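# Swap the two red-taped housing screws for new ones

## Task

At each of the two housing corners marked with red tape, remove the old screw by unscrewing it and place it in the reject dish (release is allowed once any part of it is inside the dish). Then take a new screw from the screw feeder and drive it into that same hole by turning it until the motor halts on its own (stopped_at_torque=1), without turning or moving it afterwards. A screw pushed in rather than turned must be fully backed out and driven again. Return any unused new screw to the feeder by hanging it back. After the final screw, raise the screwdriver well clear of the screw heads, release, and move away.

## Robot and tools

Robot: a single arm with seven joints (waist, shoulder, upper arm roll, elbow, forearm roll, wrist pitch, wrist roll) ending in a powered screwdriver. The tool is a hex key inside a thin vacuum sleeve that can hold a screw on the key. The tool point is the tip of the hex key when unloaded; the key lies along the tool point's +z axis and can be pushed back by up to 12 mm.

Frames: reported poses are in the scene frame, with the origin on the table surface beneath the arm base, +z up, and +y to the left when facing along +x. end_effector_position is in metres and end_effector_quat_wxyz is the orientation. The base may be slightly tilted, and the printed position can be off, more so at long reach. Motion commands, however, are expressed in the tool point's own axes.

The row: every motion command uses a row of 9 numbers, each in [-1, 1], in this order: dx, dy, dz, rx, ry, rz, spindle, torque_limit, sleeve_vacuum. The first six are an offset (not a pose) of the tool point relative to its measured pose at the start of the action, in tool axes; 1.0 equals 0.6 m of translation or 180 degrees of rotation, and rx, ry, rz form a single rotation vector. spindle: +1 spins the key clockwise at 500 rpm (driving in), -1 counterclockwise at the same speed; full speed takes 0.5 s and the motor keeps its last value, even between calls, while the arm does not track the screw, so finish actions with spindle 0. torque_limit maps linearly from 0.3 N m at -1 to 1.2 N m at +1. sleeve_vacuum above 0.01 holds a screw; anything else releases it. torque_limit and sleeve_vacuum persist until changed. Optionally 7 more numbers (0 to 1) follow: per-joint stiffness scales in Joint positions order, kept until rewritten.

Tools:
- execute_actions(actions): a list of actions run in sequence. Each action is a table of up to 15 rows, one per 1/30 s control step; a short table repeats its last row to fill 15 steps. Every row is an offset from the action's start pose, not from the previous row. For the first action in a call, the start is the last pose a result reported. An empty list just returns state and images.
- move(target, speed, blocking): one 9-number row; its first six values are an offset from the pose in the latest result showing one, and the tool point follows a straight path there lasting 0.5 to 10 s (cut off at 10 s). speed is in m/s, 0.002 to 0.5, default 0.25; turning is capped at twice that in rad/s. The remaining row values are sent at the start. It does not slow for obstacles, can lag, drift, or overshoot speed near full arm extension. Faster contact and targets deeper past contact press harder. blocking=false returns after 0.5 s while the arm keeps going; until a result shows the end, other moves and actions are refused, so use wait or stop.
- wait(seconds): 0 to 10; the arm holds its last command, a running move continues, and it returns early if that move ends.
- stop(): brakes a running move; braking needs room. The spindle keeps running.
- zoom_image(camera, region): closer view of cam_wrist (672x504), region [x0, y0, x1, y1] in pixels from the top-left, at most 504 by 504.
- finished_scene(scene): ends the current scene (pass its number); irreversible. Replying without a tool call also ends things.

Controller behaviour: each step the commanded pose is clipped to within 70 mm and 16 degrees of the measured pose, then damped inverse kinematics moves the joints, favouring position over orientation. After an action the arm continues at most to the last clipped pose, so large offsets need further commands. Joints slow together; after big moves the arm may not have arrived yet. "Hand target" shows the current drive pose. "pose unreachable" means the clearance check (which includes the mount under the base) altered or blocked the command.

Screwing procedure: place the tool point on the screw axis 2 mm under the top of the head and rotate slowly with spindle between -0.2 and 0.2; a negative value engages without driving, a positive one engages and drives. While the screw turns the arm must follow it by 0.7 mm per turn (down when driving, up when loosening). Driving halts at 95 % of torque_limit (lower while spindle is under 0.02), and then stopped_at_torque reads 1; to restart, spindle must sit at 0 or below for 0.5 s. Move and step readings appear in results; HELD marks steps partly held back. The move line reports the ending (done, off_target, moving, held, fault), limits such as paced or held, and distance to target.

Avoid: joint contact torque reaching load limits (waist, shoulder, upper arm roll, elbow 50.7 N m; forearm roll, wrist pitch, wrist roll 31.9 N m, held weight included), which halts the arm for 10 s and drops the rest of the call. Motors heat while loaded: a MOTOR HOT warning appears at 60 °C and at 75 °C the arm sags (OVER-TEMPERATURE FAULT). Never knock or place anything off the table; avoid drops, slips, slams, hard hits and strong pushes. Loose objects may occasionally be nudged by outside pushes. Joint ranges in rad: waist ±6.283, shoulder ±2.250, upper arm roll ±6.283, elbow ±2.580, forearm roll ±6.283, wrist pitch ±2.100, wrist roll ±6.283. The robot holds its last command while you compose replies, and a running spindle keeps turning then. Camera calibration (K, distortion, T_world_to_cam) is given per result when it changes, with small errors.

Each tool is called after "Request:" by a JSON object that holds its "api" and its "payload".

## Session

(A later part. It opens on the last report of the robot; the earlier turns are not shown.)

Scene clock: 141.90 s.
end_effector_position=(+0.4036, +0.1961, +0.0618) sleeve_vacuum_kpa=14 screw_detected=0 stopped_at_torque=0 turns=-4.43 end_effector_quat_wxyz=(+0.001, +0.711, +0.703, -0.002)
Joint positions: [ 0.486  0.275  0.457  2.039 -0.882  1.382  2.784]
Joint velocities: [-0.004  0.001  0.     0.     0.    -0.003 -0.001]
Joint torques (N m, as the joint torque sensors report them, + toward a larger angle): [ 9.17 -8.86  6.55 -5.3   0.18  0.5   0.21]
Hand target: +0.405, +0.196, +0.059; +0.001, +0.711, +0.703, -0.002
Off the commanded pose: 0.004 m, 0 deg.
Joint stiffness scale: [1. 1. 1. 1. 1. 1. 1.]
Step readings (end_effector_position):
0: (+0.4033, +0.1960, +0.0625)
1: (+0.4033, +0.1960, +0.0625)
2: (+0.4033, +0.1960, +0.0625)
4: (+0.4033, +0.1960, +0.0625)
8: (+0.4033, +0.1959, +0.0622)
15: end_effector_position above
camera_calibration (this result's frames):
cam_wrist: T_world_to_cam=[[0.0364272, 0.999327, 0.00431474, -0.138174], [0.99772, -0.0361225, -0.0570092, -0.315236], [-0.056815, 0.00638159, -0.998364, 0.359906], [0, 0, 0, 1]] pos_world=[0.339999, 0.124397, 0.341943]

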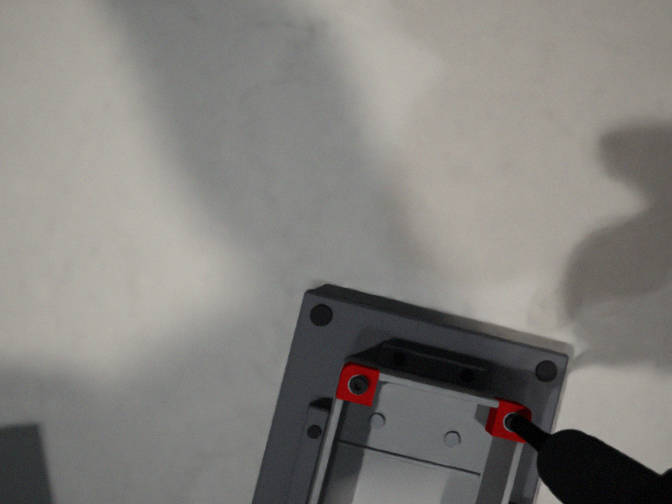

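Request:
{"api": "execute_actions", "payload": {"actions": [[[-0.001,0.0026,0.0055,0,0,0,-0.15,1,1],[-0.0012,0.0027,0.0055,0,0,0,-0.15,1,1],[-0.0014,0.0028,0.0055,0,0,0,-0.15,1,1],[-0.0016,0.0029,0.0055,0,0,0,-0.15,1,1],[-0.0018,0.003,0.0055,0,0,0,-0.15,1,1],[-0.002,0.0031,0.0055,0,0,0,-0.15,1,1],[-0.0022,0.0032,0.0055,0,0,0,-0.15,1,1],[-0.0024,0.0032,0.0055,0,0,0,-0.15,1,1],[-0.0026,0.0032,0.0055,0,0,0,-0.15,1,1],[-0.0028,0.0032,0.0055,0,0,0,-0.15,1,1],[-0.0028,0.0032,0.0055,0,0,0,-0.15,1,1],[-0.0028,0.0032,0.0055,0,0,0,-0.15,1,1],[-0.0028,0.0032,0.0055,0,0,0,-0.15,1,1],[-0.0028,0.0032,0.0055,0,0,0,-0.15,1,1],[-0.0028,0.0032,0.0055,0,0,0,0,1,1]]]}}

Request:
{"api": "zoom_image", "payload": {"camera": "cam_wrist", "region": [450, 370, 570, 460]}}

Scene clock: 147.77 s.
end_effector_position=(+0.4040, +0.1951, +0.0606) sleeve_vacuum_kpa=40 screw_detected=1 stopped_at_torque=0 turns=-4.98 end_effector_quat_wxyz=(+0.000, +0.713, +0.702, -0.002)
Joint positions: [ 0.486  0.28   0.457  2.039 -0.885  1.381  2.784]
Joint velocities: [ 0.002  0.002 -0.     0.    -0.    -0.     0.001]
Joint torques (N m, as the joint torque sensors report them, + toward a larger angle): [ 9.8  -8.68  7.11 -5.86  0.49 -0.06  0.25]
Hand target: +0.406, +0.194, +0.059; +0.001, +0.711, +0.703, -0.002
Off the commanded pose: 0.003 m, 0 deg.
Joint stiffness scale: [1. 1. 1. 1. 1. 1. 1.]
Step readings (end_effector_position):
0: (+0.4036, +0.1961, +0.0616)
1: (+0.4036, +0.1961, +0.0616)
2: (+0.4037, +0.1959, +0.0614)
4: (+0.4040, +0.1955, +0.0612)
8: (+0.4040, +0.1953, +0.0609)
15: end_effector_position above
camera_calibration (this result's frames):
cam_wrist: T_world_to_cam=[[0.0402016, 0.999178, 0.00522801, -0.138802], [0.997514, -0.0398305, -0.0581252, -0.314877], [-0.0578692, 0.00755174, -0.998296, 0.358927], [0, 0, 0, 1]] pos_world=[0.340445, 0.123436, 0.340739]

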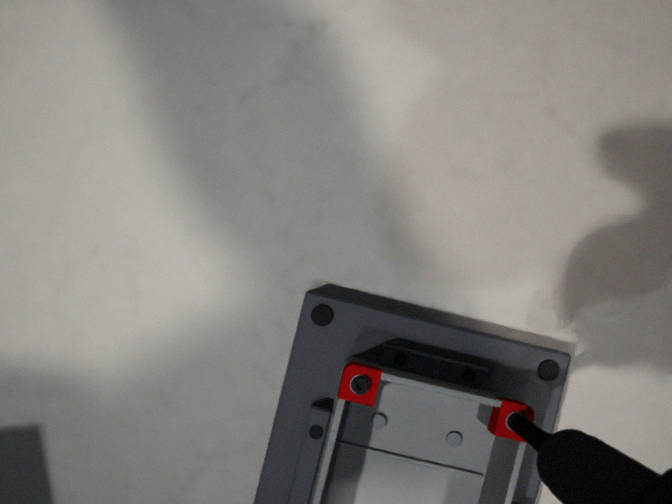

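Region (450, 370, 570, 460) of cam_wrist's 672x504 image, scaled by 4.200; it fills the top 378 rows of this view, and the rest is white.

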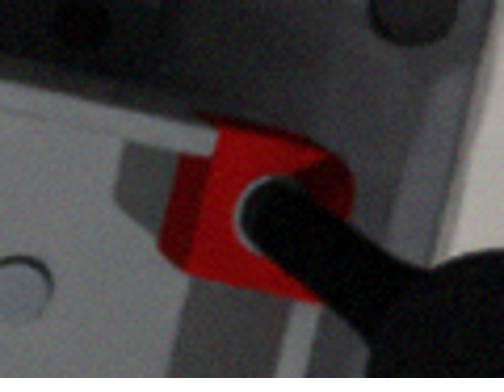

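Request:
{"api": "move", "payload": {"target": [0.0003,-0.0025,-0.03,0,0,0,-1,1,1], "speed": 0.0055}}

Request:
{"api": "execute_actions", "payload": {"actions": [[[0,0,0,0,0,0,0,1,1]]]}}

Request:
{"api": "zoom_image", "payload": {"camera": "cam_wrist", "region": [450, 370, 570, 460]}}

Scene clock: 161.20 s.
end_effector_position=(+0.4046, +0.1950, +0.0764) sleeve_vacuum_kpa=40 screw_detected=1 stopped_at_torque=0 turns=-32.21 end_effector_quat_wxyz=(+0.002, +0.711, +0.703, -0.000)
Joint positions: [ 0.494  0.271  0.488  2.012 -0.866  1.425  2.784]
Joint velocities: [-0.001  0.001  0.005 -0.001  0.     0.002 -0.   ]
Joint torques (N m, as the joint torque sensors report them, + toward a larger angle): [ 10.47 -10.01   7.19  -6.6   -0.22   0.81   0.17]
Hand target: +0.403, +0.195, +0.079; +0.000, +0.713, +0.702, -0.002
Off the commanded pose: 0.003 m, 0 deg.
Joint stiffness scale: [1. 1. 1. 1. 1. 1. 1.]
move: done
camera_calibration (this result's frames):
cam_wrist: T_world_to_cam=[[0.0356271, 0.999353, 0.00490813, -0.136954], [0.997948, -0.0353147, -0.0534074, -0.31593], [-0.0531995, 0.00680081, -0.998561, 0.372983], [0, 0, 0, 1]] pos_world=[0.340004, 0.123172, 0.356245]

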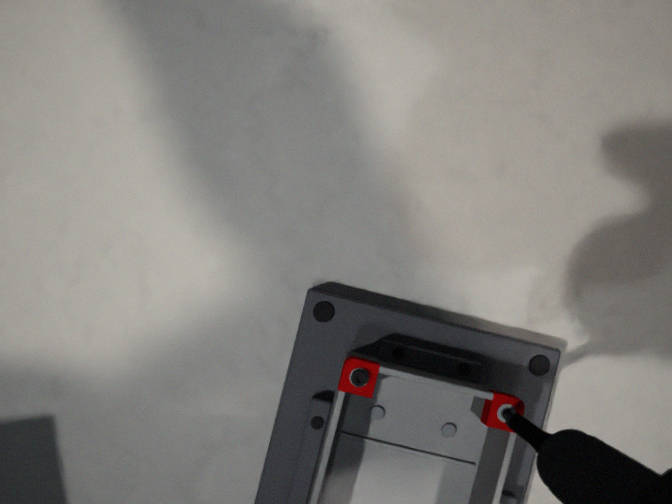

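Scene clock: 161.70 s.
end_effector_position=(+0.4046, +0.1950, +0.0764) sleeve_vacuum_kpa=40 screw_detected=1 stopped_at_torque=0 turns=-32.21 end_effector_quat_wxyz=(+0.002, +0.711, +0.703, -0.000)
Joint positions: [ 0.494  0.271  0.488  2.012 -0.866  1.425  2.784]
Joint velocities: [-0.001 -0.001 -0.     0.     0.    -0.    -0.   ]
Joint torques (N m, as the joint torque sensors report them, + toward a larger angle): [ 10.27 -10.14   7.46  -6.65  -0.23   0.95   0.2 ]
Hand target: +0.405, +0.195, +0.076; +0.002, +0.711, +0.703, -0.000
Off the commanded pose: 0.000 m, 0 deg.
Joint stiffness scale: [1. 1. 1. 1. 1. 1. 1.]
Step readings (end_effector_position):
0: (+0.4046, +0.1950, +0.0764)
1: (+0.4046, +0.1950, +0.0764)
2: (+0.4046, +0.1950, +0.0764)
4: (+0.4046, +0.1950, +0.0764)
8: (+0.4046, +0.1950, +0.0764)
15: end_effector_position above
camera_calibration (this result's frames):
cam_wrist: T_world_to_cam=[[0.0356542, 0.999352, 0.00489162, -0.136952], [0.997949, -0.0353428, -0.0533818, -0.315932], [-0.0531743, 0.00678488, -0.998562, 0.372987], [0, 0, 0, 1]] pos_world=[0.34, 0.123167, 0.356255]

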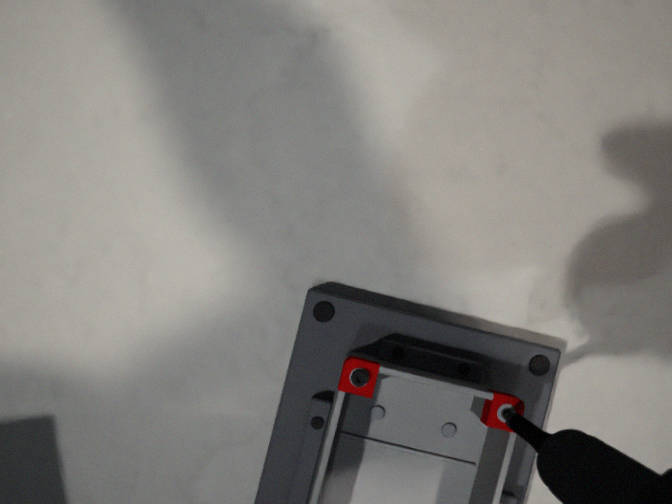

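Region (450, 370, 570, 460) of cam_wrist's 672x504 image, scaled by 4.200; it fills the top 378 rows of this view, and the rest is white.

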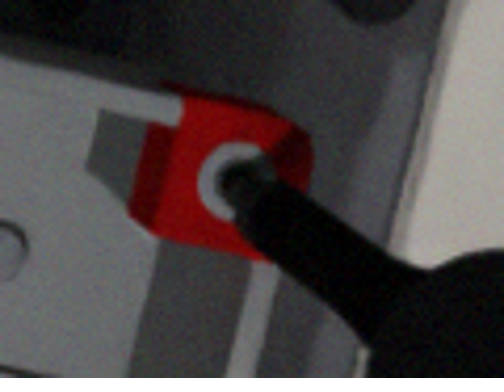

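Request:
{"api": "move", "payload": {"target": [0,-0.003,-0.05,0,0,0,0,1,1], "speed": 0.08}}

Request:
{"api": "move", "payload": {"target": [-0.498,-0.135,0,0,0,0,0,1,1], "speed": 0.2}}

Scene clock: 168.47 s.
end_effector_position=(+0.4050, +0.1949, +0.1040) sleeve_vacuum_kpa=40 screw_detected=1 stopped_at_torque=0 turns=-32.21 end_effector_quat_wxyz=(+0.004, +0.709, +0.705, +0.001)
Joint positions: [ 0.523  0.26   0.522  1.958 -0.833  1.502  2.778]
Joint velocities: [ 0.001 -0.     0.005 -0.002  0.     0.002 -0.   ]
Joint torques (N m, as the joint torque sensors report them, + toward a larger angle): [10.24 -9.8   7.68 -6.92 -0.29  0.93  0.14]
Hand target: +0.403, +0.195, +0.106; +0.002, +0.711, +0.703, -0.000
Off the commanded pose: 0.003 m, 0 deg.
Joint stiffness scale: [1. 1. 1. 1. 1. 1. 1.]
move: done
camera_calibration (this result's frames):
cam_wrist: T_world_to_cam=[[0.0304772, 0.999524, 0.00486823, -0.134911], [0.998358, -0.0302046, -0.0486751, -0.316461], [-0.0485049, 0.00634372, -0.998803, 0.398862], [0, 0, 0, 1]] pos_world=[0.339399, 0.122758, 0.383637]

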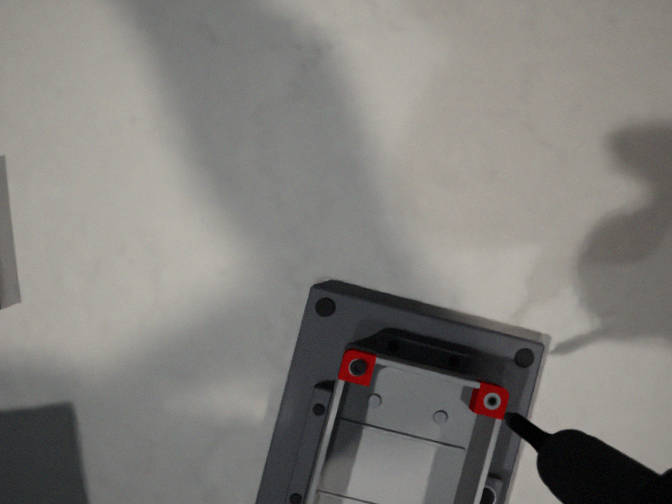

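Scene clock: 170.50 s.
end_effector_position=(+0.3208, -0.1058, +0.1040) sleeve_vacuum_kpa=40 screw_detected=1 stopped_at_torque=0 turns=-32.21 end_effector_quat_wxyz=(+0.004, +0.710, +0.705, -0.005)
Joint positions: [ 0.999  0.969  0.495  1.623 -0.873  1.505  3.337]
Joint velocities: [ 0.015  0.007 -0.014 -0.003  0.001 -0.001 -0.001]
Joint torques (N m, as the joint torque sensors report them, + toward a larger angle): [ 14.1  -15.43   8.1   -6.87   0.25   1.     0.04]
Hand target: +0.323, -0.105, +0.105; +0.004, +0.709, +0.705, -0.001
Off the commanded pose: 0.003 m, 1 deg.
Joint stiffness scale: [1. 1. 1. 1. 1. 1. 1.]
move: done
camera_calibration (this result's frames):
cam_wrist: T_world_to_cam=[[0.0315858, 0.999487, -0.00528707, 0.168943], [0.997866, -0.0318361, -0.0570167, -0.240642], [-0.0571558, -0.00347487, -0.998359, 0.398372], [0, 0, 0, 1]] pos_world=[0.257562, -0.175133, 0.384891]

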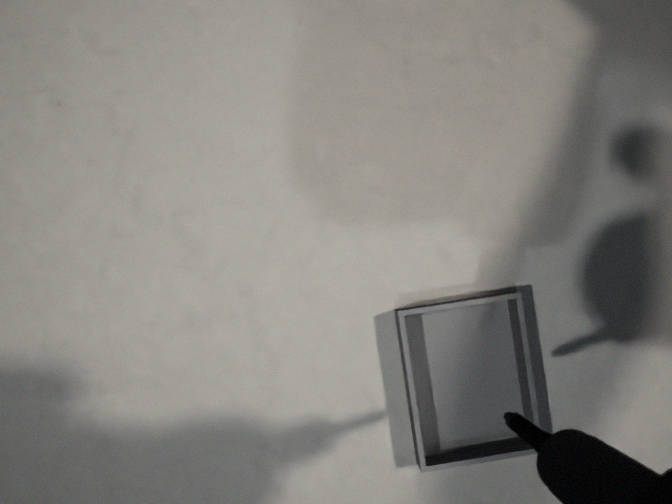

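Request:
{"api": "move", "payload": {"target": [0,0,0.13,0,0.004,0,0,1,1], "speed": 0.12}}

Request:
{"api": "zoom_image", "payload": {"camera": "cam_wrist", "region": [400, 300, 672, 504]}}

Scene clock: 174.63 s.
end_effector_position=(+0.3197, -0.1054, +0.0287) sleeve_vacuum_kpa=40 screw_detected=1 stopped_at_torque=0 turns=-32.21 end_effector_quat_wxyz=(-0.002, +0.711, +0.704, -0.000)
Joint positions: [ 0.948  1.032  0.412  1.739 -0.954  1.345  3.393]
Joint velocities: [ 0.001  0.001 -0.007  0.    -0.    -0.005  0.001]
Joint torques (N m, as the joint torque sensors report them, + toward a larger angle): [ 14.56 -15.73   8.55  -5.61   0.28   1.05   0.14]
Hand target: +0.320, -0.107, +0.026; -0.000, +0.710, +0.705, -0.001
Off the commanded pose: 0.003 m, 0 deg.
Joint stiffness scale: [1. 1. 1. 1. 1. 1. 1.]
move: done
camera_calibration (this result's frames):
cam_wrist: T_world_to_cam=[[0.0346425, 0.999343, 0.0106396, 0.166651], [0.997645, -0.0339491, -0.059597, -0.243941], [-0.0591967, 0.0126791, -0.998166, 0.325485], [0, 0, 0, 1]] pos_world=[0.256861, -0.17895, 0.308577]

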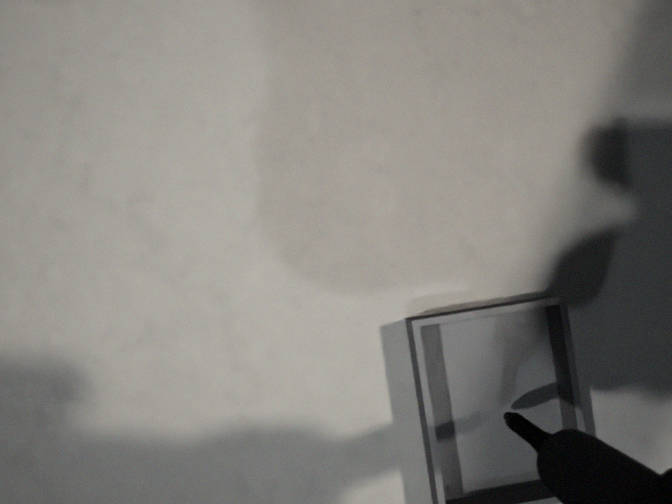

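Region (400, 300, 672, 504) of cam_wrist's 672x504 image, scaled by 1.853; it fills the top 378 rows of this view, and the rest is white.

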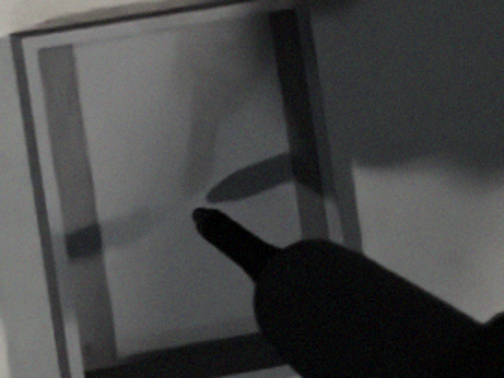

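Request:
{"api": "execute_actions", "payload": {"actions": [[[0,0,0.006,0,0,0,0,1,1],[0,0,0.008,0,0,0,0,1,1],[0,0,0.010,0,0,0,0,1,1],[0,0,0.012,0,0,0,0,1,1],[0,0,0.012,0,0,0,0,1,1],[0,0,0.012,0,0,0,0,1,1],[0,0,0.012,0,0,0,0,1,1],[0,0,0.012,0,0,0,0,1,1],[0,0,0.012,0,0,0,0,1,1],[0,0,0.012,0,0,0,0,1,1],[0,0,0.012,0,0,0,0,1,0]]]}}

Request:
{"api": "move", "payload": {"target": [0,0.05,-0.33,0,0,0,0,1,0], "speed": 0.2}}

Scene clock: 179.93 s.
end_effector_position=(+0.3188, -0.1038, +0.0241) sleeve_vacuum_kpa=0 screw_detected=0 stopped_at_torque=0 turns=-32.21 end_effector_quat_wxyz=(-0.005, +0.711, +0.703, +0.000)
Joint positions: [ 0.947  1.036  0.404  1.746 -0.955  1.336  3.393]
Joint velocities: [ 0.     0.001 -0.005  0.    -0.    -0.004  0.   ]
Joint torques (N m, as the joint torque sensors report them, + toward a larger angle): [ 14.6  -15.47   8.77  -5.45   0.34   1.08   0.15]
Hand target: +0.320, -0.105, +0.022; -0.002, +0.711, +0.704, -0.000
Off the commanded pose: 0.003 m, 0 deg.
Joint stiffness scale: [1. 1. 1. 1. 1. 1. 1.]
Step readings (end_effector_position):
0: (+0.3197, -0.1054, +0.0286)
1: (+0.3197, -0.1053, +0.0285)
2: (+0.3195, -0.1050, +0.0283)
4: (+0.3190, -0.1046, +0.0269)
8: (+0.3187, -0.1040, +0.0248)
15: end_effector_position above
camera_calibration (this result's frames):
cam_wrist: T_world_to_cam=[[0.0369312, 0.999213, 0.0144494, 0.164312], [0.997421, -0.0359669, -0.0621075, -0.243319], [-0.0615389, 0.0167059, -0.997965, 0.32194], [0, 0, 0, 1]] pos_world=[0.256435, -0.178312, 0.303799]

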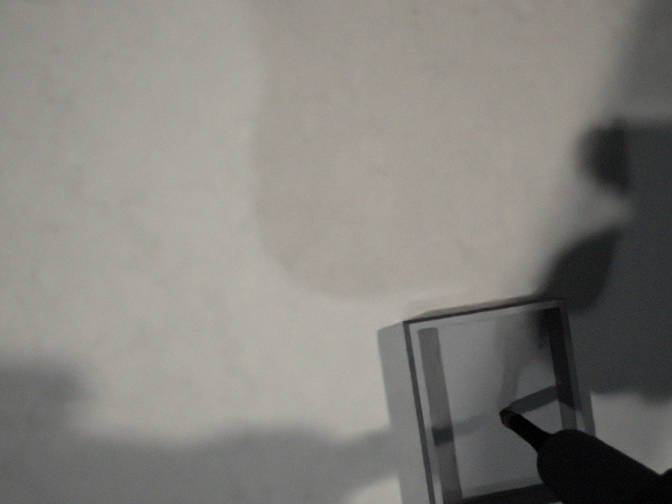

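Scene clock: 181.43 s.
end_effector_position=(+0.3522, -0.1064, +0.2200) sleeve_vacuum_kpa=0 screw_detected=0 stopped_at_torque=0 turns=-32.21 end_effector_quat_wxyz=(-0.002, +0.708, +0.707, -0.000)
Joint positions: [ 1.101  0.968  0.529  1.247 -0.824  1.818  3.158]
Joint velocities: [ 0.003  0.002  0.001 -0.003 -0.     0.001  0.   ]
Joint torques (N m, as the joint torque sensors report them, + toward a larger angle): [ 14.84 -15.66   7.44  -6.12   0.16   0.99   0.12]
Hand target: +0.350, -0.105, +0.222; -0.005, +0.711, +0.703, +0.001
Off the commanded pose: 0.003 m, 1 deg.
Joint stiffness scale: [1. 1. 1. 1. 1. 1. 1.]
move: done
camera_calibration (this result's frames):
cam_wrist: T_world_to_cam=[[0.0260655, 0.999604, 0.0105646, 0.167615], [0.997906, -0.0253925, -0.0594899, -0.264197], [-0.0591981, 0.0120931, -0.998173, 0.518302], [0, 0, 0, 1]] pos_world=[0.289957, -0.180525, 0.499867]

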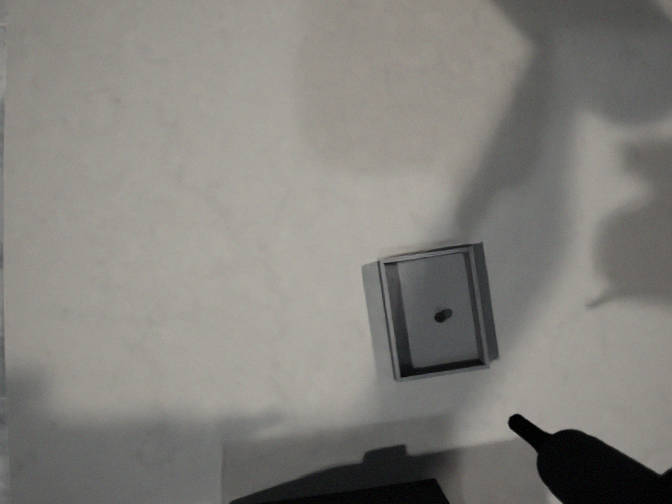

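Request:
{"api": "move", "payload": {"target": [0.13,0.3,0.03,0,0,0,0,1,0], "speed": 0.2}}

Scene clock: 186.00 s.
end_effector_position=(+0.5309, -0.0316, +0.2022) sleeve_vacuum_kpa=0 screw_detected=0 stopped_at_torque=0 turns=-32.21 end_effector_quat_wxyz=(+0.002, +0.707, +0.707, -0.002)
Joint positions: [ 0.902  0.912  0.441  0.982 -0.969  1.869  2.691]
Joint velocities: [-0.002  0.003 -0.01  -0.005 -0.     0.    -0.005]
Joint torques (N m, as the joint torque sensors report them, + toward a larger angle): [ 18.96 -17.08   6.86  -5.69  -0.31   0.89  -0.01]
Hand target: +0.532, -0.028, +0.201; -0.003, +0.707, +0.707, +0.000
Off the commanded pose: 0.003 m, 0 deg.
Joint stiffness scale: [1. 1. 1. 1. 1. 1. 1.]
move: done
camera_calibration (this result's frames):
cam_wrist: T_world_to_cam=[[0.0243167, 0.9997, 0.00302337, 0.0908236], [0.998124, -0.0241081, -0.0562752, -0.442448], [-0.0561854, 0.00438613, -0.998411, 0.508438], [0, 0, 0, 1]] pos_world=[0.467976, -0.103693, 0.482457]

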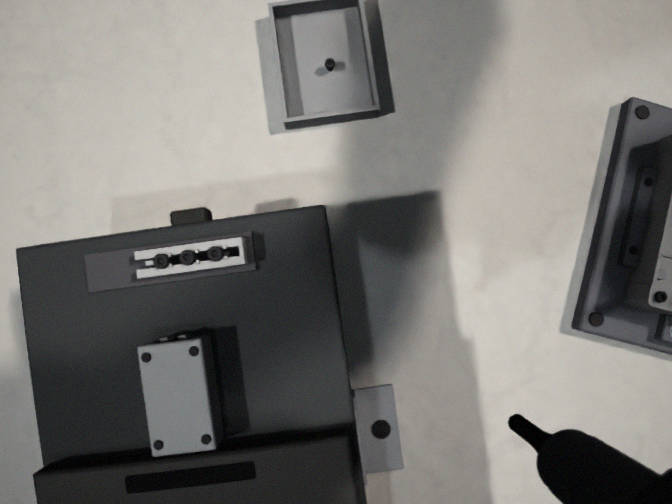

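Request:
{"api": "zoom_image", "payload": {"camera": "cam_wrist", "region": [80, 200, 280, 310]}}

Region (80, 200, 280, 310) of cam_wrist's 672x504 image, scaled by 2.520; it fills the top 277 rows of this view, and the rest is white.

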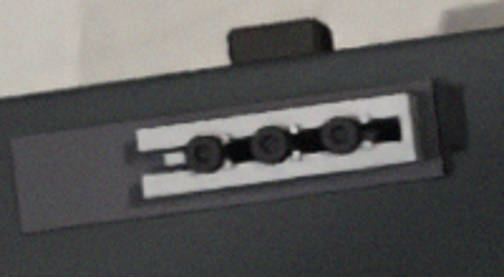

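Request:
{"api": "move", "payload": {"target": [-0.221,-0.123,0.015,0,0.002,0,0,1,0], "speed": 0.2}}

Request:
{"api": "zoom_image", "payload": {"camera": "cam_wrist", "region": [400, 340, 580, 475]}}

Scene clock: 192.90 s.
end_effector_position=(+0.4594, -0.1634, +0.1930) sleeve_vacuum_kpa=0 screw_detected=0 stopped_at_torque=0 turns=-32.21 end_effector_quat_wxyz=(-0.000, +0.708, +0.706, +0.001)
Joint positions: [ 1.063  1.166  0.453  0.829 -0.968  1.867  2.854]
Joint velocities: [ 0.003  0.005 -0.001 -0.002 -0.    -0.     0.001]
Joint torques (N m, as the joint torque sensors report them, + toward a larger angle): [ 18.48 -19.31   6.24  -5.65  -0.16   0.9    0.1 ]
Hand target: +0.457, -0.165, +0.194; -0.001, +0.707, +0.707, -0.000
Off the commanded pose: 0.003 m, 0 deg.
Joint stiffness scale: [1. 1. 1. 1. 1. 1. 1.]
move: done
camera_calibration (this result's frames):
cam_wrist: T_world_to_cam=[[0.0266441, 0.999605, 0.00898956, 0.222117], [0.9981, -0.0261021, -0.0558094, -0.375101], [-0.0555527, 0.0104595, -0.998401, 0.496467], [0, 0, 0, 1]] pos_world=[0.39605, -0.237013, 0.472742]

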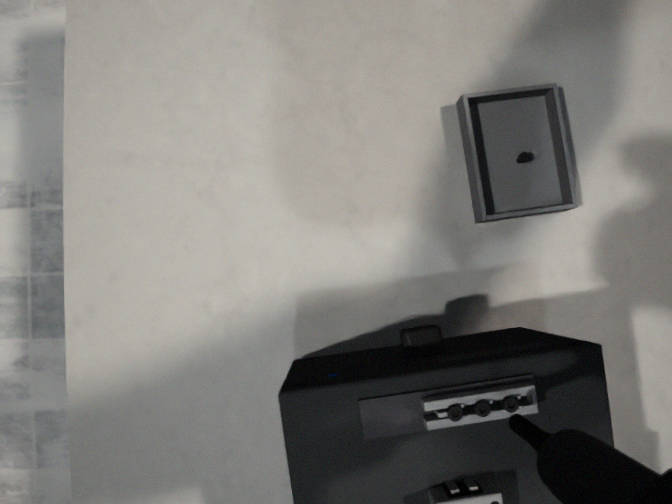

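Region (400, 340, 580, 475) of cam_wrist's 672x504 image, scaled by 2.800; it fills the top 378 rows of this view, and the rest is white.

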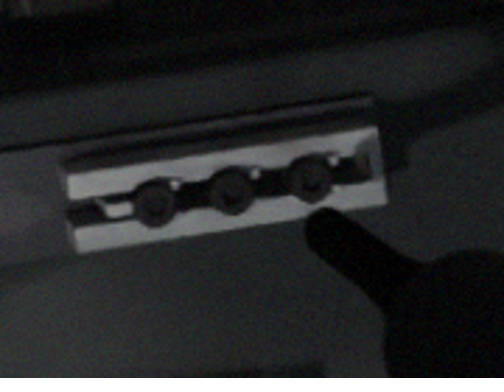

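Request:
{"api": "move", "payload": {"target": [0.0067,-0.0052,0.028,0,0,0,0,1,0], "speed": 0.04}}

Request:
{"api": "zoom_image", "payload": {"camera": "cam_wrist", "region": [450, 370, 570, 460]}}

Scene clock: 203.80 s.
end_effector_position=(+0.4575, -0.1569, +0.1776) sleeve_vacuum_kpa=0 screw_detected=0 stopped_at_torque=0 turns=-32.21 end_effector_quat_wxyz=(-0.002, +0.710, +0.705, +0.005)
Joint positions: [ 1.038  1.148  0.455  0.913 -0.968  1.829  2.888]
Joint velocities: [-0.007 -0.004  0.007  0.005  0.     0.     0.002]
Joint torques (N m, as the joint torque sensors report them, + toward a larger angle): [ 19.14 -18.89   6.58  -5.72  -0.15   0.98   0.31]
Hand target: +0.456, -0.159, +0.176; -0.000, +0.708, +0.706, +0.001
Off the commanded pose: 0.003 m, 1 deg.
Joint stiffness scale: [1. 1. 1. 1. 1. 1. 1.]
move: done
camera_calibration (this result's frames):
cam_wrist: T_world_to_cam=[[0.0315407, 0.999346, 0.0176591, 0.211985], [0.99818, -0.0305855, -0.051972, -0.37537], [-0.051398, 0.0192662, -0.998492, 0.480376], [0, 0, 0, 1]] pos_world=[0.392691, -0.232582, 0.456399]

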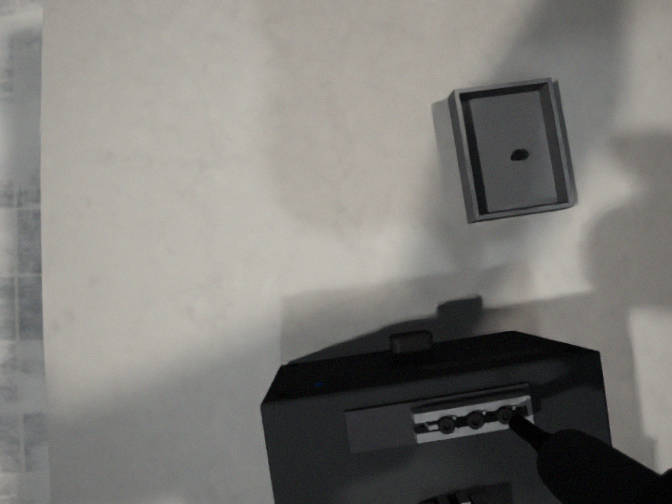

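Region (450, 370, 570, 460) of cam_wrist's 672x504 image, scaled by 4.200; it fills the top 378 rows of this view, and the rest is white.

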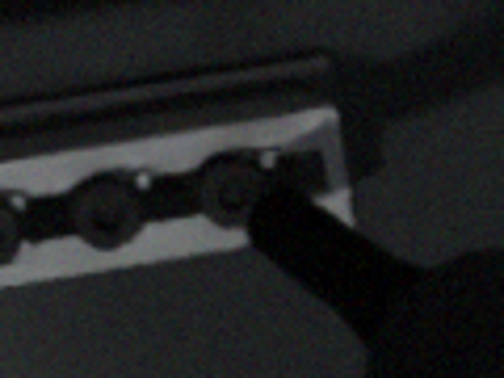

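Request:
{"api": "execute_actions", "payload": {"actions": [[[-0.003,-0.001,-0.006,0.001,-0.002,0,0,1,0],[-0.006,-0.002,-0.012,0.002,-0.004,0,0,1,0],[-0.008,-0.0032,-0.017,0.0022,-0.0058,0,0,1,0],[-0.008,-0.0032,-0.018,0.0022,-0.0058,0,0,1,0],[-0.008,-0.0032,-0.018,0.0022,-0.0058,0,0,1,0],[-0.008,-0.0032,-0.018,0.0022,-0.0058,0,0,1,0],[-0.008,-0.0032,-0.018,0.0022,-0.0058,0,0,1,0],[-0.008,-0.0032,-0.018,0.0022,-0.0058,0,0,1,0],[-0.008,-0.0032,-0.015,0.0022,-0.0058,0,0,1,0],[-0.008,-0.0032,-0.011,0.0022,-0.0058,0,0,1,0],[-0.008,-0.0032,-0.007,0.0022,-0.0058,0,0,1,0],[-0.008,-0.0032,-0.003,0.0022,-0.0058,0,0,1,0],[-0.008,-0.0032,0.001,0.0022,-0.0058,0,0,1,0],[-0.008,-0.0032,0.005,0.0022,-0.0058,0,0,1,0],[-0.008,-0.0032,0.0077,0.0022,-0.0058,0,0,1,0]]]}}

Request:
{"api": "wait", "payload": {"seconds": 0.5}}

Request:
{"api": "zoom_image", "payload": {"camera": "cam_wrist", "region": [450, 370, 570, 460]}}

Scene clock: 211.77 s.
end_effector_position=(+0.4565, -0.1608, +0.1795) sleeve_vacuum_kpa=0 screw_detected=0 stopped_at_torque=0 turns=-32.21 end_effector_quat_wxyz=(+0.002, +0.711, +0.703, -0.000)
Joint positions: [ 1.037  1.145  0.465  0.912 -0.968  1.826  2.888]
Joint velocities: [-0.07  -0.01  -0.     0.194 -0.    -0.127  0.069]
Joint torques (N m, as the joint torque sensors report them, + toward a larger angle): [ 18.27 -18.82   7.11  -5.32   0.01   0.93   0.05]
Hand target: +0.455, -0.162, +0.173; +0.002, +0.710, +0.705, -0.004
Off the commanded pose: 0.007 m, 0 deg.
Joint stiffness scale: [1. 1. 1. 1. 1. 1. 1.]
Step readings (end_effector_position):
0: (+0.4576, -0.1567, +0.1775)
1: (+0.4576, -0.1569, +0.1776)
2: (+0.4580, -0.1576, +0.1783)
4: (+0.4585, -0.1599, +0.1813)
8: (+0.4582, -0.1622, +0.1849)
15: end_effector_position above
camera_calibration (this result's frames):
cam_wrist: T_world_to_cam=[[0.0354143, 0.999362, 0.00455087, 0.216423], [0.997943, -0.0351198, -0.0536253, -0.374701], [-0.0534313, 0.00644061, -0.998551, 0.481215], [0, 0, 0, 1]] pos_world=[0.391978, -0.232543, 0.459439]

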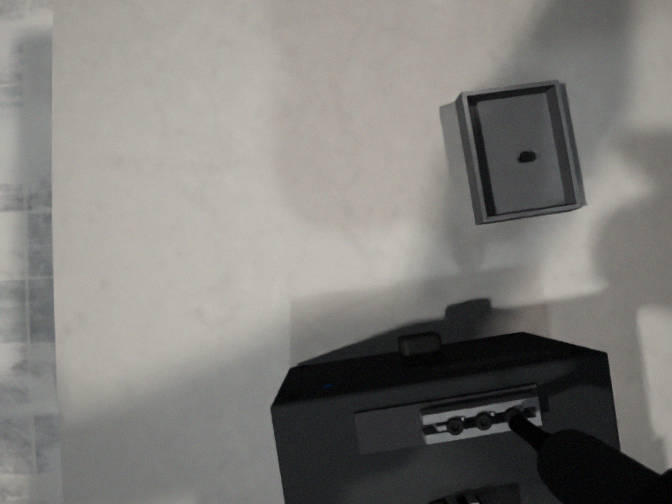

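Scene clock: 212.27 s.
end_effector_position=(+0.4564, -0.1592, +0.1743) sleeve_vacuum_kpa=0 screw_detected=0 stopped_at_torque=0 turns=-32.21 end_effector_quat_wxyz=(+0.000, +0.711, +0.703, -0.000)
Joint positions: [ 1.029  1.144  0.465  0.928 -0.968  1.817  2.892]
Joint velocities: [-0.    -0.001  0.001  0.    -0.     0.     0.   ]
Joint torques (N m, as the joint torque sensors report them, + toward a larger angle): [ 18.61 -19.31   6.91  -5.56  -0.08   0.96   0.14]
Hand target: +0.455, -0.162, +0.173; +0.002, +0.710, +0.705, -0.004
Off the commanded pose: 0.003 m, 1 deg.
Joint stiffness scale: [1. 1. 1. 1. 1. 1. 1.]
wait: 0.50 s; at rest by 0.30 s
camera_calibration (this result's frames):
cam_wrist: T_world_to_cam=[[0.0367782, 0.999295, 0.00758522, 0.213727], [0.997761, -0.0362954, -0.0561714, -0.374527], [-0.0558565, 0.00963412, -0.998392, 0.477588], [0, 0, 0, 1]] pos_world=[0.392504, -0.231771, 0.454162]

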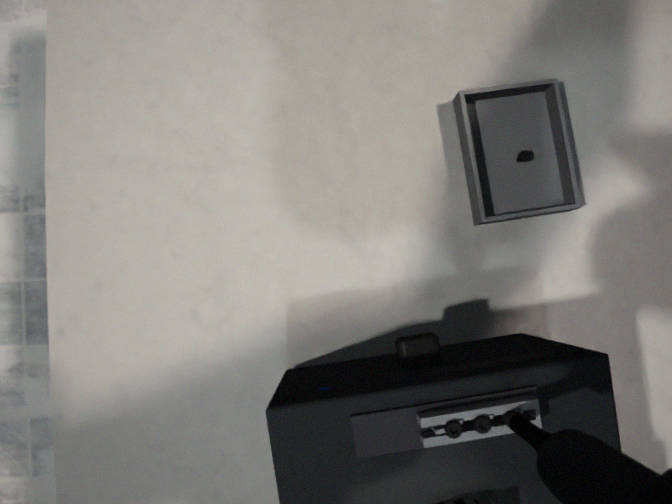

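Region (450, 370, 570, 460) of cam_wrist's 672x504 image, scaled by 4.200; it fills the top 378 rows of this view, and the rest is white.

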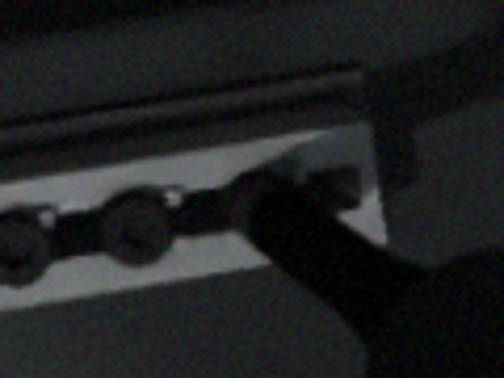

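Request:
{"api": "execute_actions", "payload": {"actions": [[[-0.004,-0.0011,0.0027,0.0009,-0.0027,0,-0.15,1,1],[-0.004,-0.0011,0.0032,0.0009,-0.0027,0,-0.15,1,1],[-0.004,-0.0011,0.0037,0.0009,-0.0027,0,-0.15,1,1],[-0.004,-0.0011,0.0042,0.0009,-0.0027,0,-0.15,1,1],[-0.004,-0.0011,0.0047,0.0009,-0.0027,0,-0.15,1,1],[-0.004,-0.0011,0.0052,0.0009,-0.0027,0,-0.15,1,1],[-0.004,-0.0011,0.0057,0.0009,-0.0027,0,-0.15,1,1],[-0.004,-0.0011,0.0062,0.0009,-0.0027,0,-0.15,1,1],[-0.004,-0.0011,0.0067,0.0009,-0.0027,0,-0.15,1,1],[-0.004,-0.0011,0.0072,0.0009,-0.0027,0,-0.15,1,1],[-0.004,-0.0011,0.0077,0.0009,-0.0027,0,-0.15,1,1],[-0.004,-0.0011,0.0082,0.0009,-0.0027,0,-0.15,1,1],[-0.004,-0.0011,0.0087,0.0009,-0.0027,0,-0.15,1,1],[-0.004,-0.0011,0.0092,0.0009,-0.0027,0,-0.15,1,1],[-0.004,-0.0011,0.0097,0.0009,-0.0027,0,0,1,1]]]}}

Request:
{"api": "wait", "payload": {"seconds": 0.4}}

Request:
{"api": "zoom_image", "payload": {"camera": "cam_wrist", "region": [450, 370, 570, 460]}}

Scene clock: 219.93 s.
end_effector_position=(+0.4562, -0.1595, +0.1706) sleeve_vacuum_kpa=14 screw_detected=0 stopped_at_torque=0 turns=-32.76 end_effector_quat_wxyz=(+0.000, +0.713, +0.701, -0.001)
Joint positions: [ 1.023  1.143  0.466  0.941 -0.968  1.808  2.893]
Joint velocities: [-0.013 -0.003 -0.     0.028 -0.    -0.021  0.011]
Joint torques (N m, as the joint torque sensors report them, + toward a larger angle): [ 18.93 -19.24   7.16  -5.72  -0.2    1.03   0.09]
Hand target: +0.456, -0.162, +0.169; +0.002, +0.711, +0.703, -0.004
Off the commanded pose: 0.003 m, 1 deg.
Joint stiffness scale: [1. 1. 1. 1. 1. 1. 1.]
Step readings (end_effector_position):
0: (+0.4565, -0.1592, +0.1743)
1: (+0.4564, -0.1592, +0.1742)
2: (+0.4564, -0.1592, +0.1741)
4: (+0.4562, -0.1593, +0.1737)
8: (+0.4562, -0.1594, +0.1726)
15: end_effector_position above
camera_calibration (this result's frames):
cam_wrist: T_world_to_cam=[[0.042283, 0.999085, 0.00640518, 0.211751], [0.997508, -0.041852, -0.0568077, -0.375216], [-0.0564876, 0.00879121, -0.998365, 0.474], [0, 0, 0, 1]] pos_world=[0.392103, -0.231428, 0.450553]

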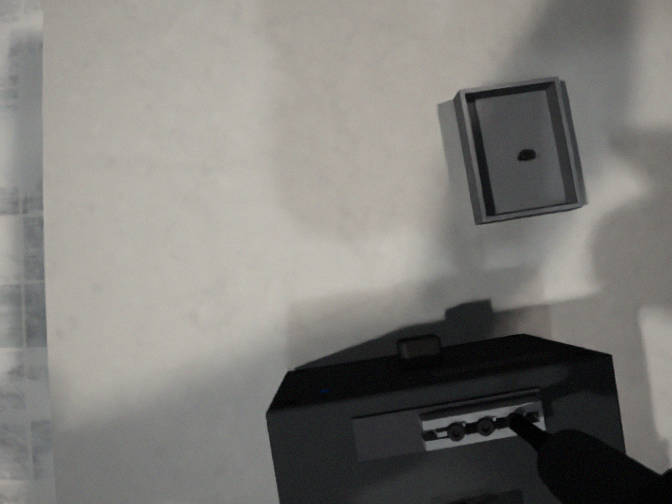

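Scene clock: 220.33 s.
end_effector_position=(+0.4563, -0.1593, +0.1698) sleeve_vacuum_kpa=14 screw_detected=0 stopped_at_torque=0 turns=-32.76 end_effector_quat_wxyz=(-0.000, +0.713, +0.701, -0.001)
Joint positions: [ 1.021  1.142  0.466  0.944 -0.968  1.807  2.894]
Joint velocities: [-0.001  0.    -0.     0.     0.    -0.001 -0.001]
Joint torques (N m, as the joint torque sensors report them, + toward a larger angle): [ 18.8  -19.21   7.13  -5.6   -0.15   1.02   0.12]
Hand target: +0.456, -0.162, +0.169; +0.002, +0.711, +0.703, -0.004
Off the commanded pose: 0.003 m, 1 deg.
Joint stiffness scale: [1. 1. 1. 1. 1. 1. 1.]
wait: 0.40 s; at rest by 0.17 s
camera_calibration (this result's frames):
cam_wrist: T_world_to_cam=[[0.0422615, 0.999084, 0.00670479, 0.211473], [0.997484, -0.0418095, -0.0572546, -0.375187], [-0.0569219, 0.00910758, -0.998337, 0.473442], [0, 0, 0, 1]] pos_world=[0.392255, -0.231278, 0.449756]

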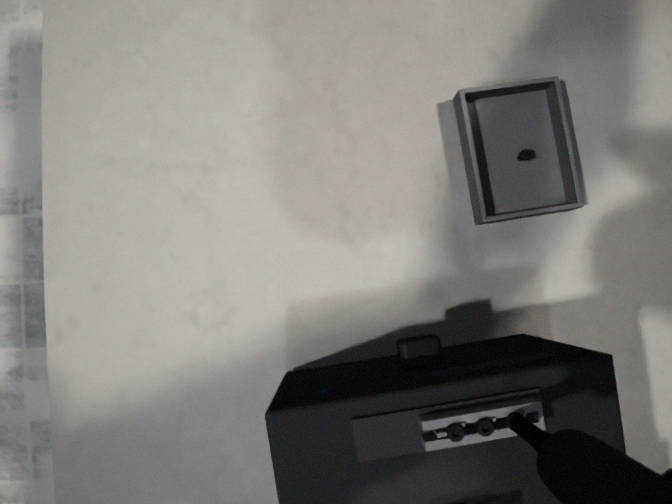

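Region (450, 370, 570, 460) of cam_wrist's 672x504 image, scaled by 4.200; it fills the top 378 rows of this view, and the rest is white.

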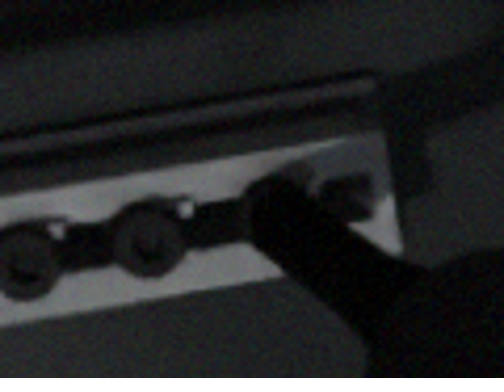

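Request:
{"api": "execute_actions", "payload": {"actions": [[[-0.0038,-0.001,0.0025,0.0005,-0.0023,0,-0.15,1,1],[-0.0038,-0.001,0.0029,0.0005,-0.0023,0,-0.15,1,1],[-0.0038,-0.001,0.0033,0.0005,-0.0023,0,-0.15,1,1],[-0.0038,-0.001,0.0037,0.0005,-0.0023,0,-0.15,1,1],[-0.0038,-0.001,0.0041,0.0005,-0.0023,0,-0.15,1,1],[-0.0038,-0.001,0.0045,0.0005,-0.0023,0,-0.15,1,1],[-0.0038,-0.001,0.0049,0.0005,-0.0023,0,-0.15,1,1],[-0.0038,-0.001,0.0053,0.0005,-0.0023,0,-0.15,1,1],[-0.0038,-0.001,0.0057,0.0005,-0.0023,0,-0.15,1,1],[-0.0038,-0.001,0.0057,0.0005,-0.0023,0,-0.15,1,1],[-0.0038,-0.001,0.0057,0.0005,-0.0023,0,-0.15,1,1],[-0.0038,-0.001,0.0057,0.0005,-0.0023,0,-0.15,1,1],[-0.0038,-0.001,0.0057,0.0005,-0.0023,0,-0.15,1,1],[-0.0038,-0.001,0.0057,0.0005,-0.0023,0,-0.15,1,1],[-0.0038,-0.001,0.0057,0.0005,-0.0023,0,0,1,1]]]}}

Request:
{"api": "zoom_image", "payload": {"camera": "cam_wrist", "region": [450, 370, 570, 460]}}

Scene clock: 227.83 s.
end_effector_position=(+0.4562, -0.1590, +0.1679) sleeve_vacuum_kpa=35 screw_detected=1 stopped_at_torque=0 turns=-33.32 end_effector_quat_wxyz=(-0.000, +0.715, +0.699, -0.001)
Joint positions: [ 1.019  1.141  0.467  0.952 -0.968  1.802  2.894]
Joint velocities: [-0.001 -0.001  0.     0.001 -0.    -0.002  0.001]
Joint torques (N m, as the joint torque sensors report them, + toward a larger angle): [ 18.71 -18.46   7.6   -5.38   0.42   1.15   0.26]
Hand target: +0.456, -0.162, +0.166; +0.002, +0.713, +0.701, -0.004
Off the commanded pose: 0.003 m, 0 deg.
Joint stiffness scale: [1. 1. 1. 1. 1. 1. 1.]
Step readings (end_effector_position):
0: (+0.4563, -0.1593, +0.1698)
1: (+0.4562, -0.1593, +0.1697)
2: (+0.4562, -0.1592, +0.1696)
4: (+0.4561, -0.1591, +0.1694)
8: (+0.4561, -0.1592, +0.1687)
15: end_effector_position above
camera_calibration (this result's frames):
cam_wrist: T_world_to_cam=[[0.0461173, 0.998912, 0.00693688, 0.209358], [0.997314, -0.0456456, -0.0572898, -0.375736], [-0.0569108, 0.00956029, -0.998333, 0.471639], [0, 0, 0, 1]] pos_world=[0.391913, -0.23079, 0.447875]

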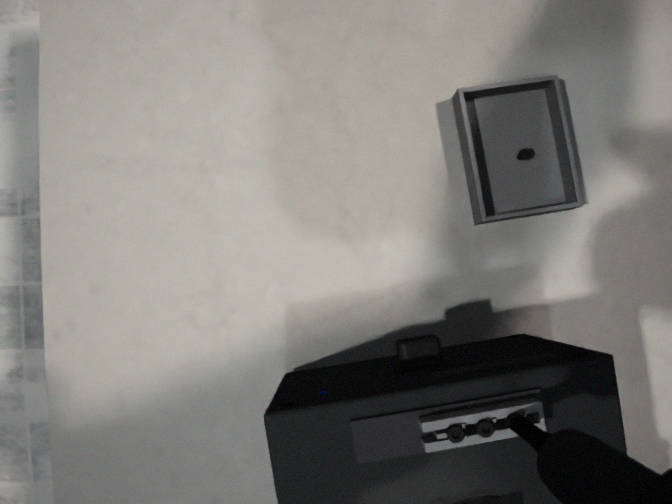

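Region (450, 370, 570, 460) of cam_wrist's 672x504 image, scaled by 4.200; it fills the top 378 rows of this view, and the rest is white.

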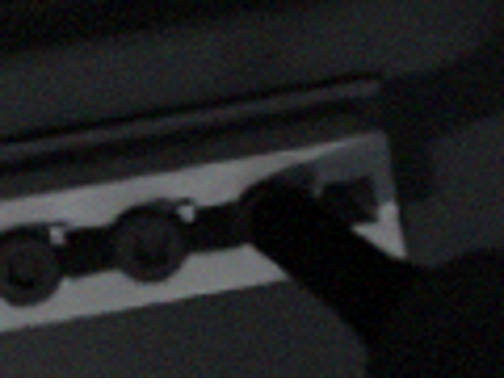

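Request:
{"api": "move", "payload": {"target": [0.003,0.0005,-0.045,0,0,0,0,1,1], "speed": 0.03}}

Scene clock: 231.73 s.
end_effector_position=(+0.4586, -0.1580, +0.1931) sleeve_vacuum_kpa=40 screw_detected=1 stopped_at_torque=0 turns=-33.32 end_effector_quat_wxyz=(+0.002, +0.712, +0.703, -0.001)
Joint positions: [ 1.052  1.143  0.467  0.871 -0.968  1.857  2.862]
Joint velocities: [ 0.003  0.    -0.    -0.004 -0.     0.002 -0.001]
Joint torques (N m, as the joint torque sensors report them, + toward a larger angle): [ 18.55 -19.5    6.59  -5.46  -0.13   1.     0.22]
Hand target: +0.457, -0.157, +0.195; -0.000, +0.715, +0.700, -0.001
Off the commanded pose: 0.003 m, 1 deg.
Joint stiffness scale: [1. 1. 1. 1. 1. 1. 1.]
move: done
camera_calibration (this result's frames):
cam_wrist: T_world_to_cam=[[0.0374023, 0.999296, 0.00296089, 0.212853], [0.997832, -0.0371866, -0.0543005, -0.376157], [-0.0541521, 0.00498544, -0.99852, 0.495024], [0, 0, 0, 1]] pos_world=[0.394187, -0.229159, 0.473235]

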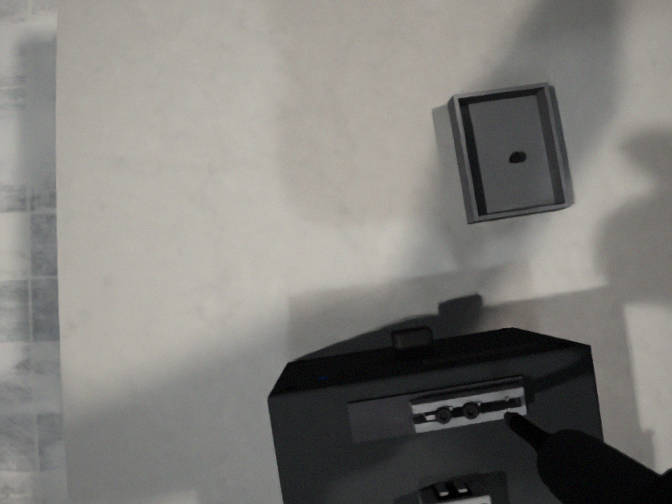

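Request:
{"api": "move", "payload": {"target": [0.5878,-0.0952,0.136,0,0,-0.004,0,1,1], "speed": 0.2}}

Scene clock: 240.67 s.
end_effector_position=(+0.4085, +0.1979, +0.1120) sleeve_vacuum_kpa=40 screw_detected=1 stopped_at_torque=0 turns=-33.32 end_effector_quat_wxyz=(+0.002, +0.706, +0.709, +0.006)
Joint positions: [ 0.526  0.263  0.533  1.934 -0.835  1.532  2.783]
Joint velocities: [-0.007 -0.004  0.001  0.     0.     0.    -0.001]
Joint torques (N m, as the joint torque sensors report them, + toward a larger angle): [10.41 -9.8   7.57 -6.92 -0.24  0.95  0.05]
Hand target: +0.406, +0.195, +0.110; +0.003, +0.707, +0.707, +0.001
Off the commanded pose: 0.004 m, 1 deg.
Joint stiffness scale: [1. 1. 1. 1. 1. 1. 1.]
move: off_target
camera_calibration (this result's frames):
cam_wrist: T_world_to_cam=[[0.0204199, 0.999704, 0.0132521, -0.134916], [0.998763, -0.0197959, -0.0456186, -0.322061], [-0.0453427, 0.0141673, -0.998871, 0.404089], [0, 0, 0, 1]] pos_world=[0.34274, 0.122775, 0.390729]

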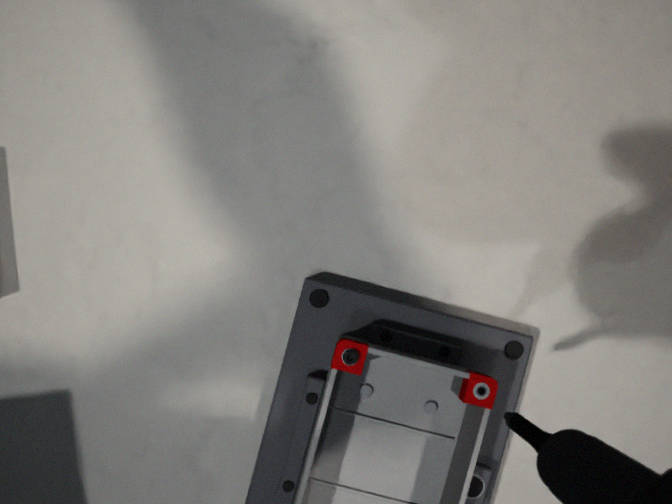

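Request:
{"api": "move", "payload": {"target": [-0.0052,-0.0045,0.0583,0.00225,-0.00225,0,0,1,1], "speed": 0.05}}

Request:
{"api": "zoom_image", "payload": {"camera": "cam_wrist", "region": [450, 370, 570, 460]}}

Scene clock: 246.67 s.
end_effector_position=(+0.4041, +0.1952, +0.0793) sleeve_vacuum_kpa=40 screw_detected=1 stopped_at_torque=0 turns=-33.32 end_effector_quat_wxyz=(+0.000, +0.707, +0.707, -0.001)
Joint positions: [ 0.492  0.273  0.496  2.001 -0.861  1.438  2.791]
Joint velocities: [ 0.    -0.001 -0.005  0.001 -0.    -0.003  0.   ]
Joint torques (N m, as the joint torque sensors report them, + toward a larger angle): [ 10.31 -10.23   7.43  -6.69  -0.26   0.79   0.17]
Hand target: +0.406, +0.195, +0.077; +0.002, +0.706, +0.708, +0.001
Off the commanded pose: 0.003 m, 0 deg.
Joint stiffness scale: [1. 1. 1. 1. 1. 1. 1.]
move: done
camera_calibration (this result's frames):
cam_wrist: T_world_to_cam=[[0.0253796, 0.999658, 0.0062893, -0.133164], [0.998058, -0.02498, -0.057058, -0.317055], [-0.0568814, 0.0077252, -0.998351, 0.377143], [0, 0, 0, 1]] pos_world=[0.341271, 0.122285, 0.359268]

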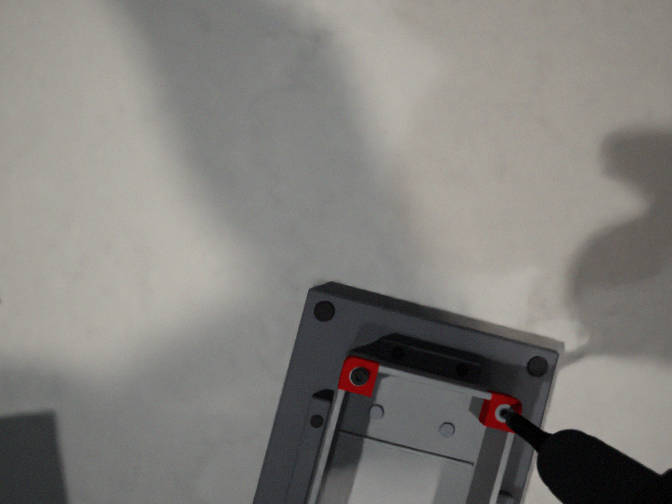

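Region (450, 370, 570, 460) of cam_wrist's 672x504 image, scaled by 4.200; it fills the top 378 rows of this view, and the rest is white.

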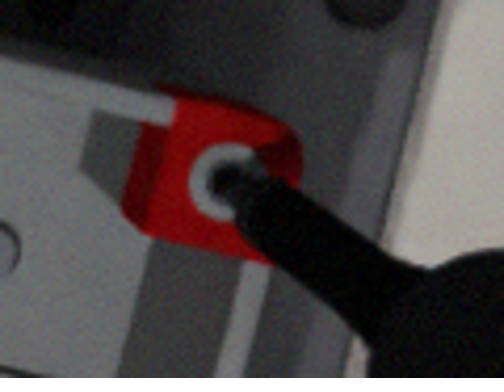

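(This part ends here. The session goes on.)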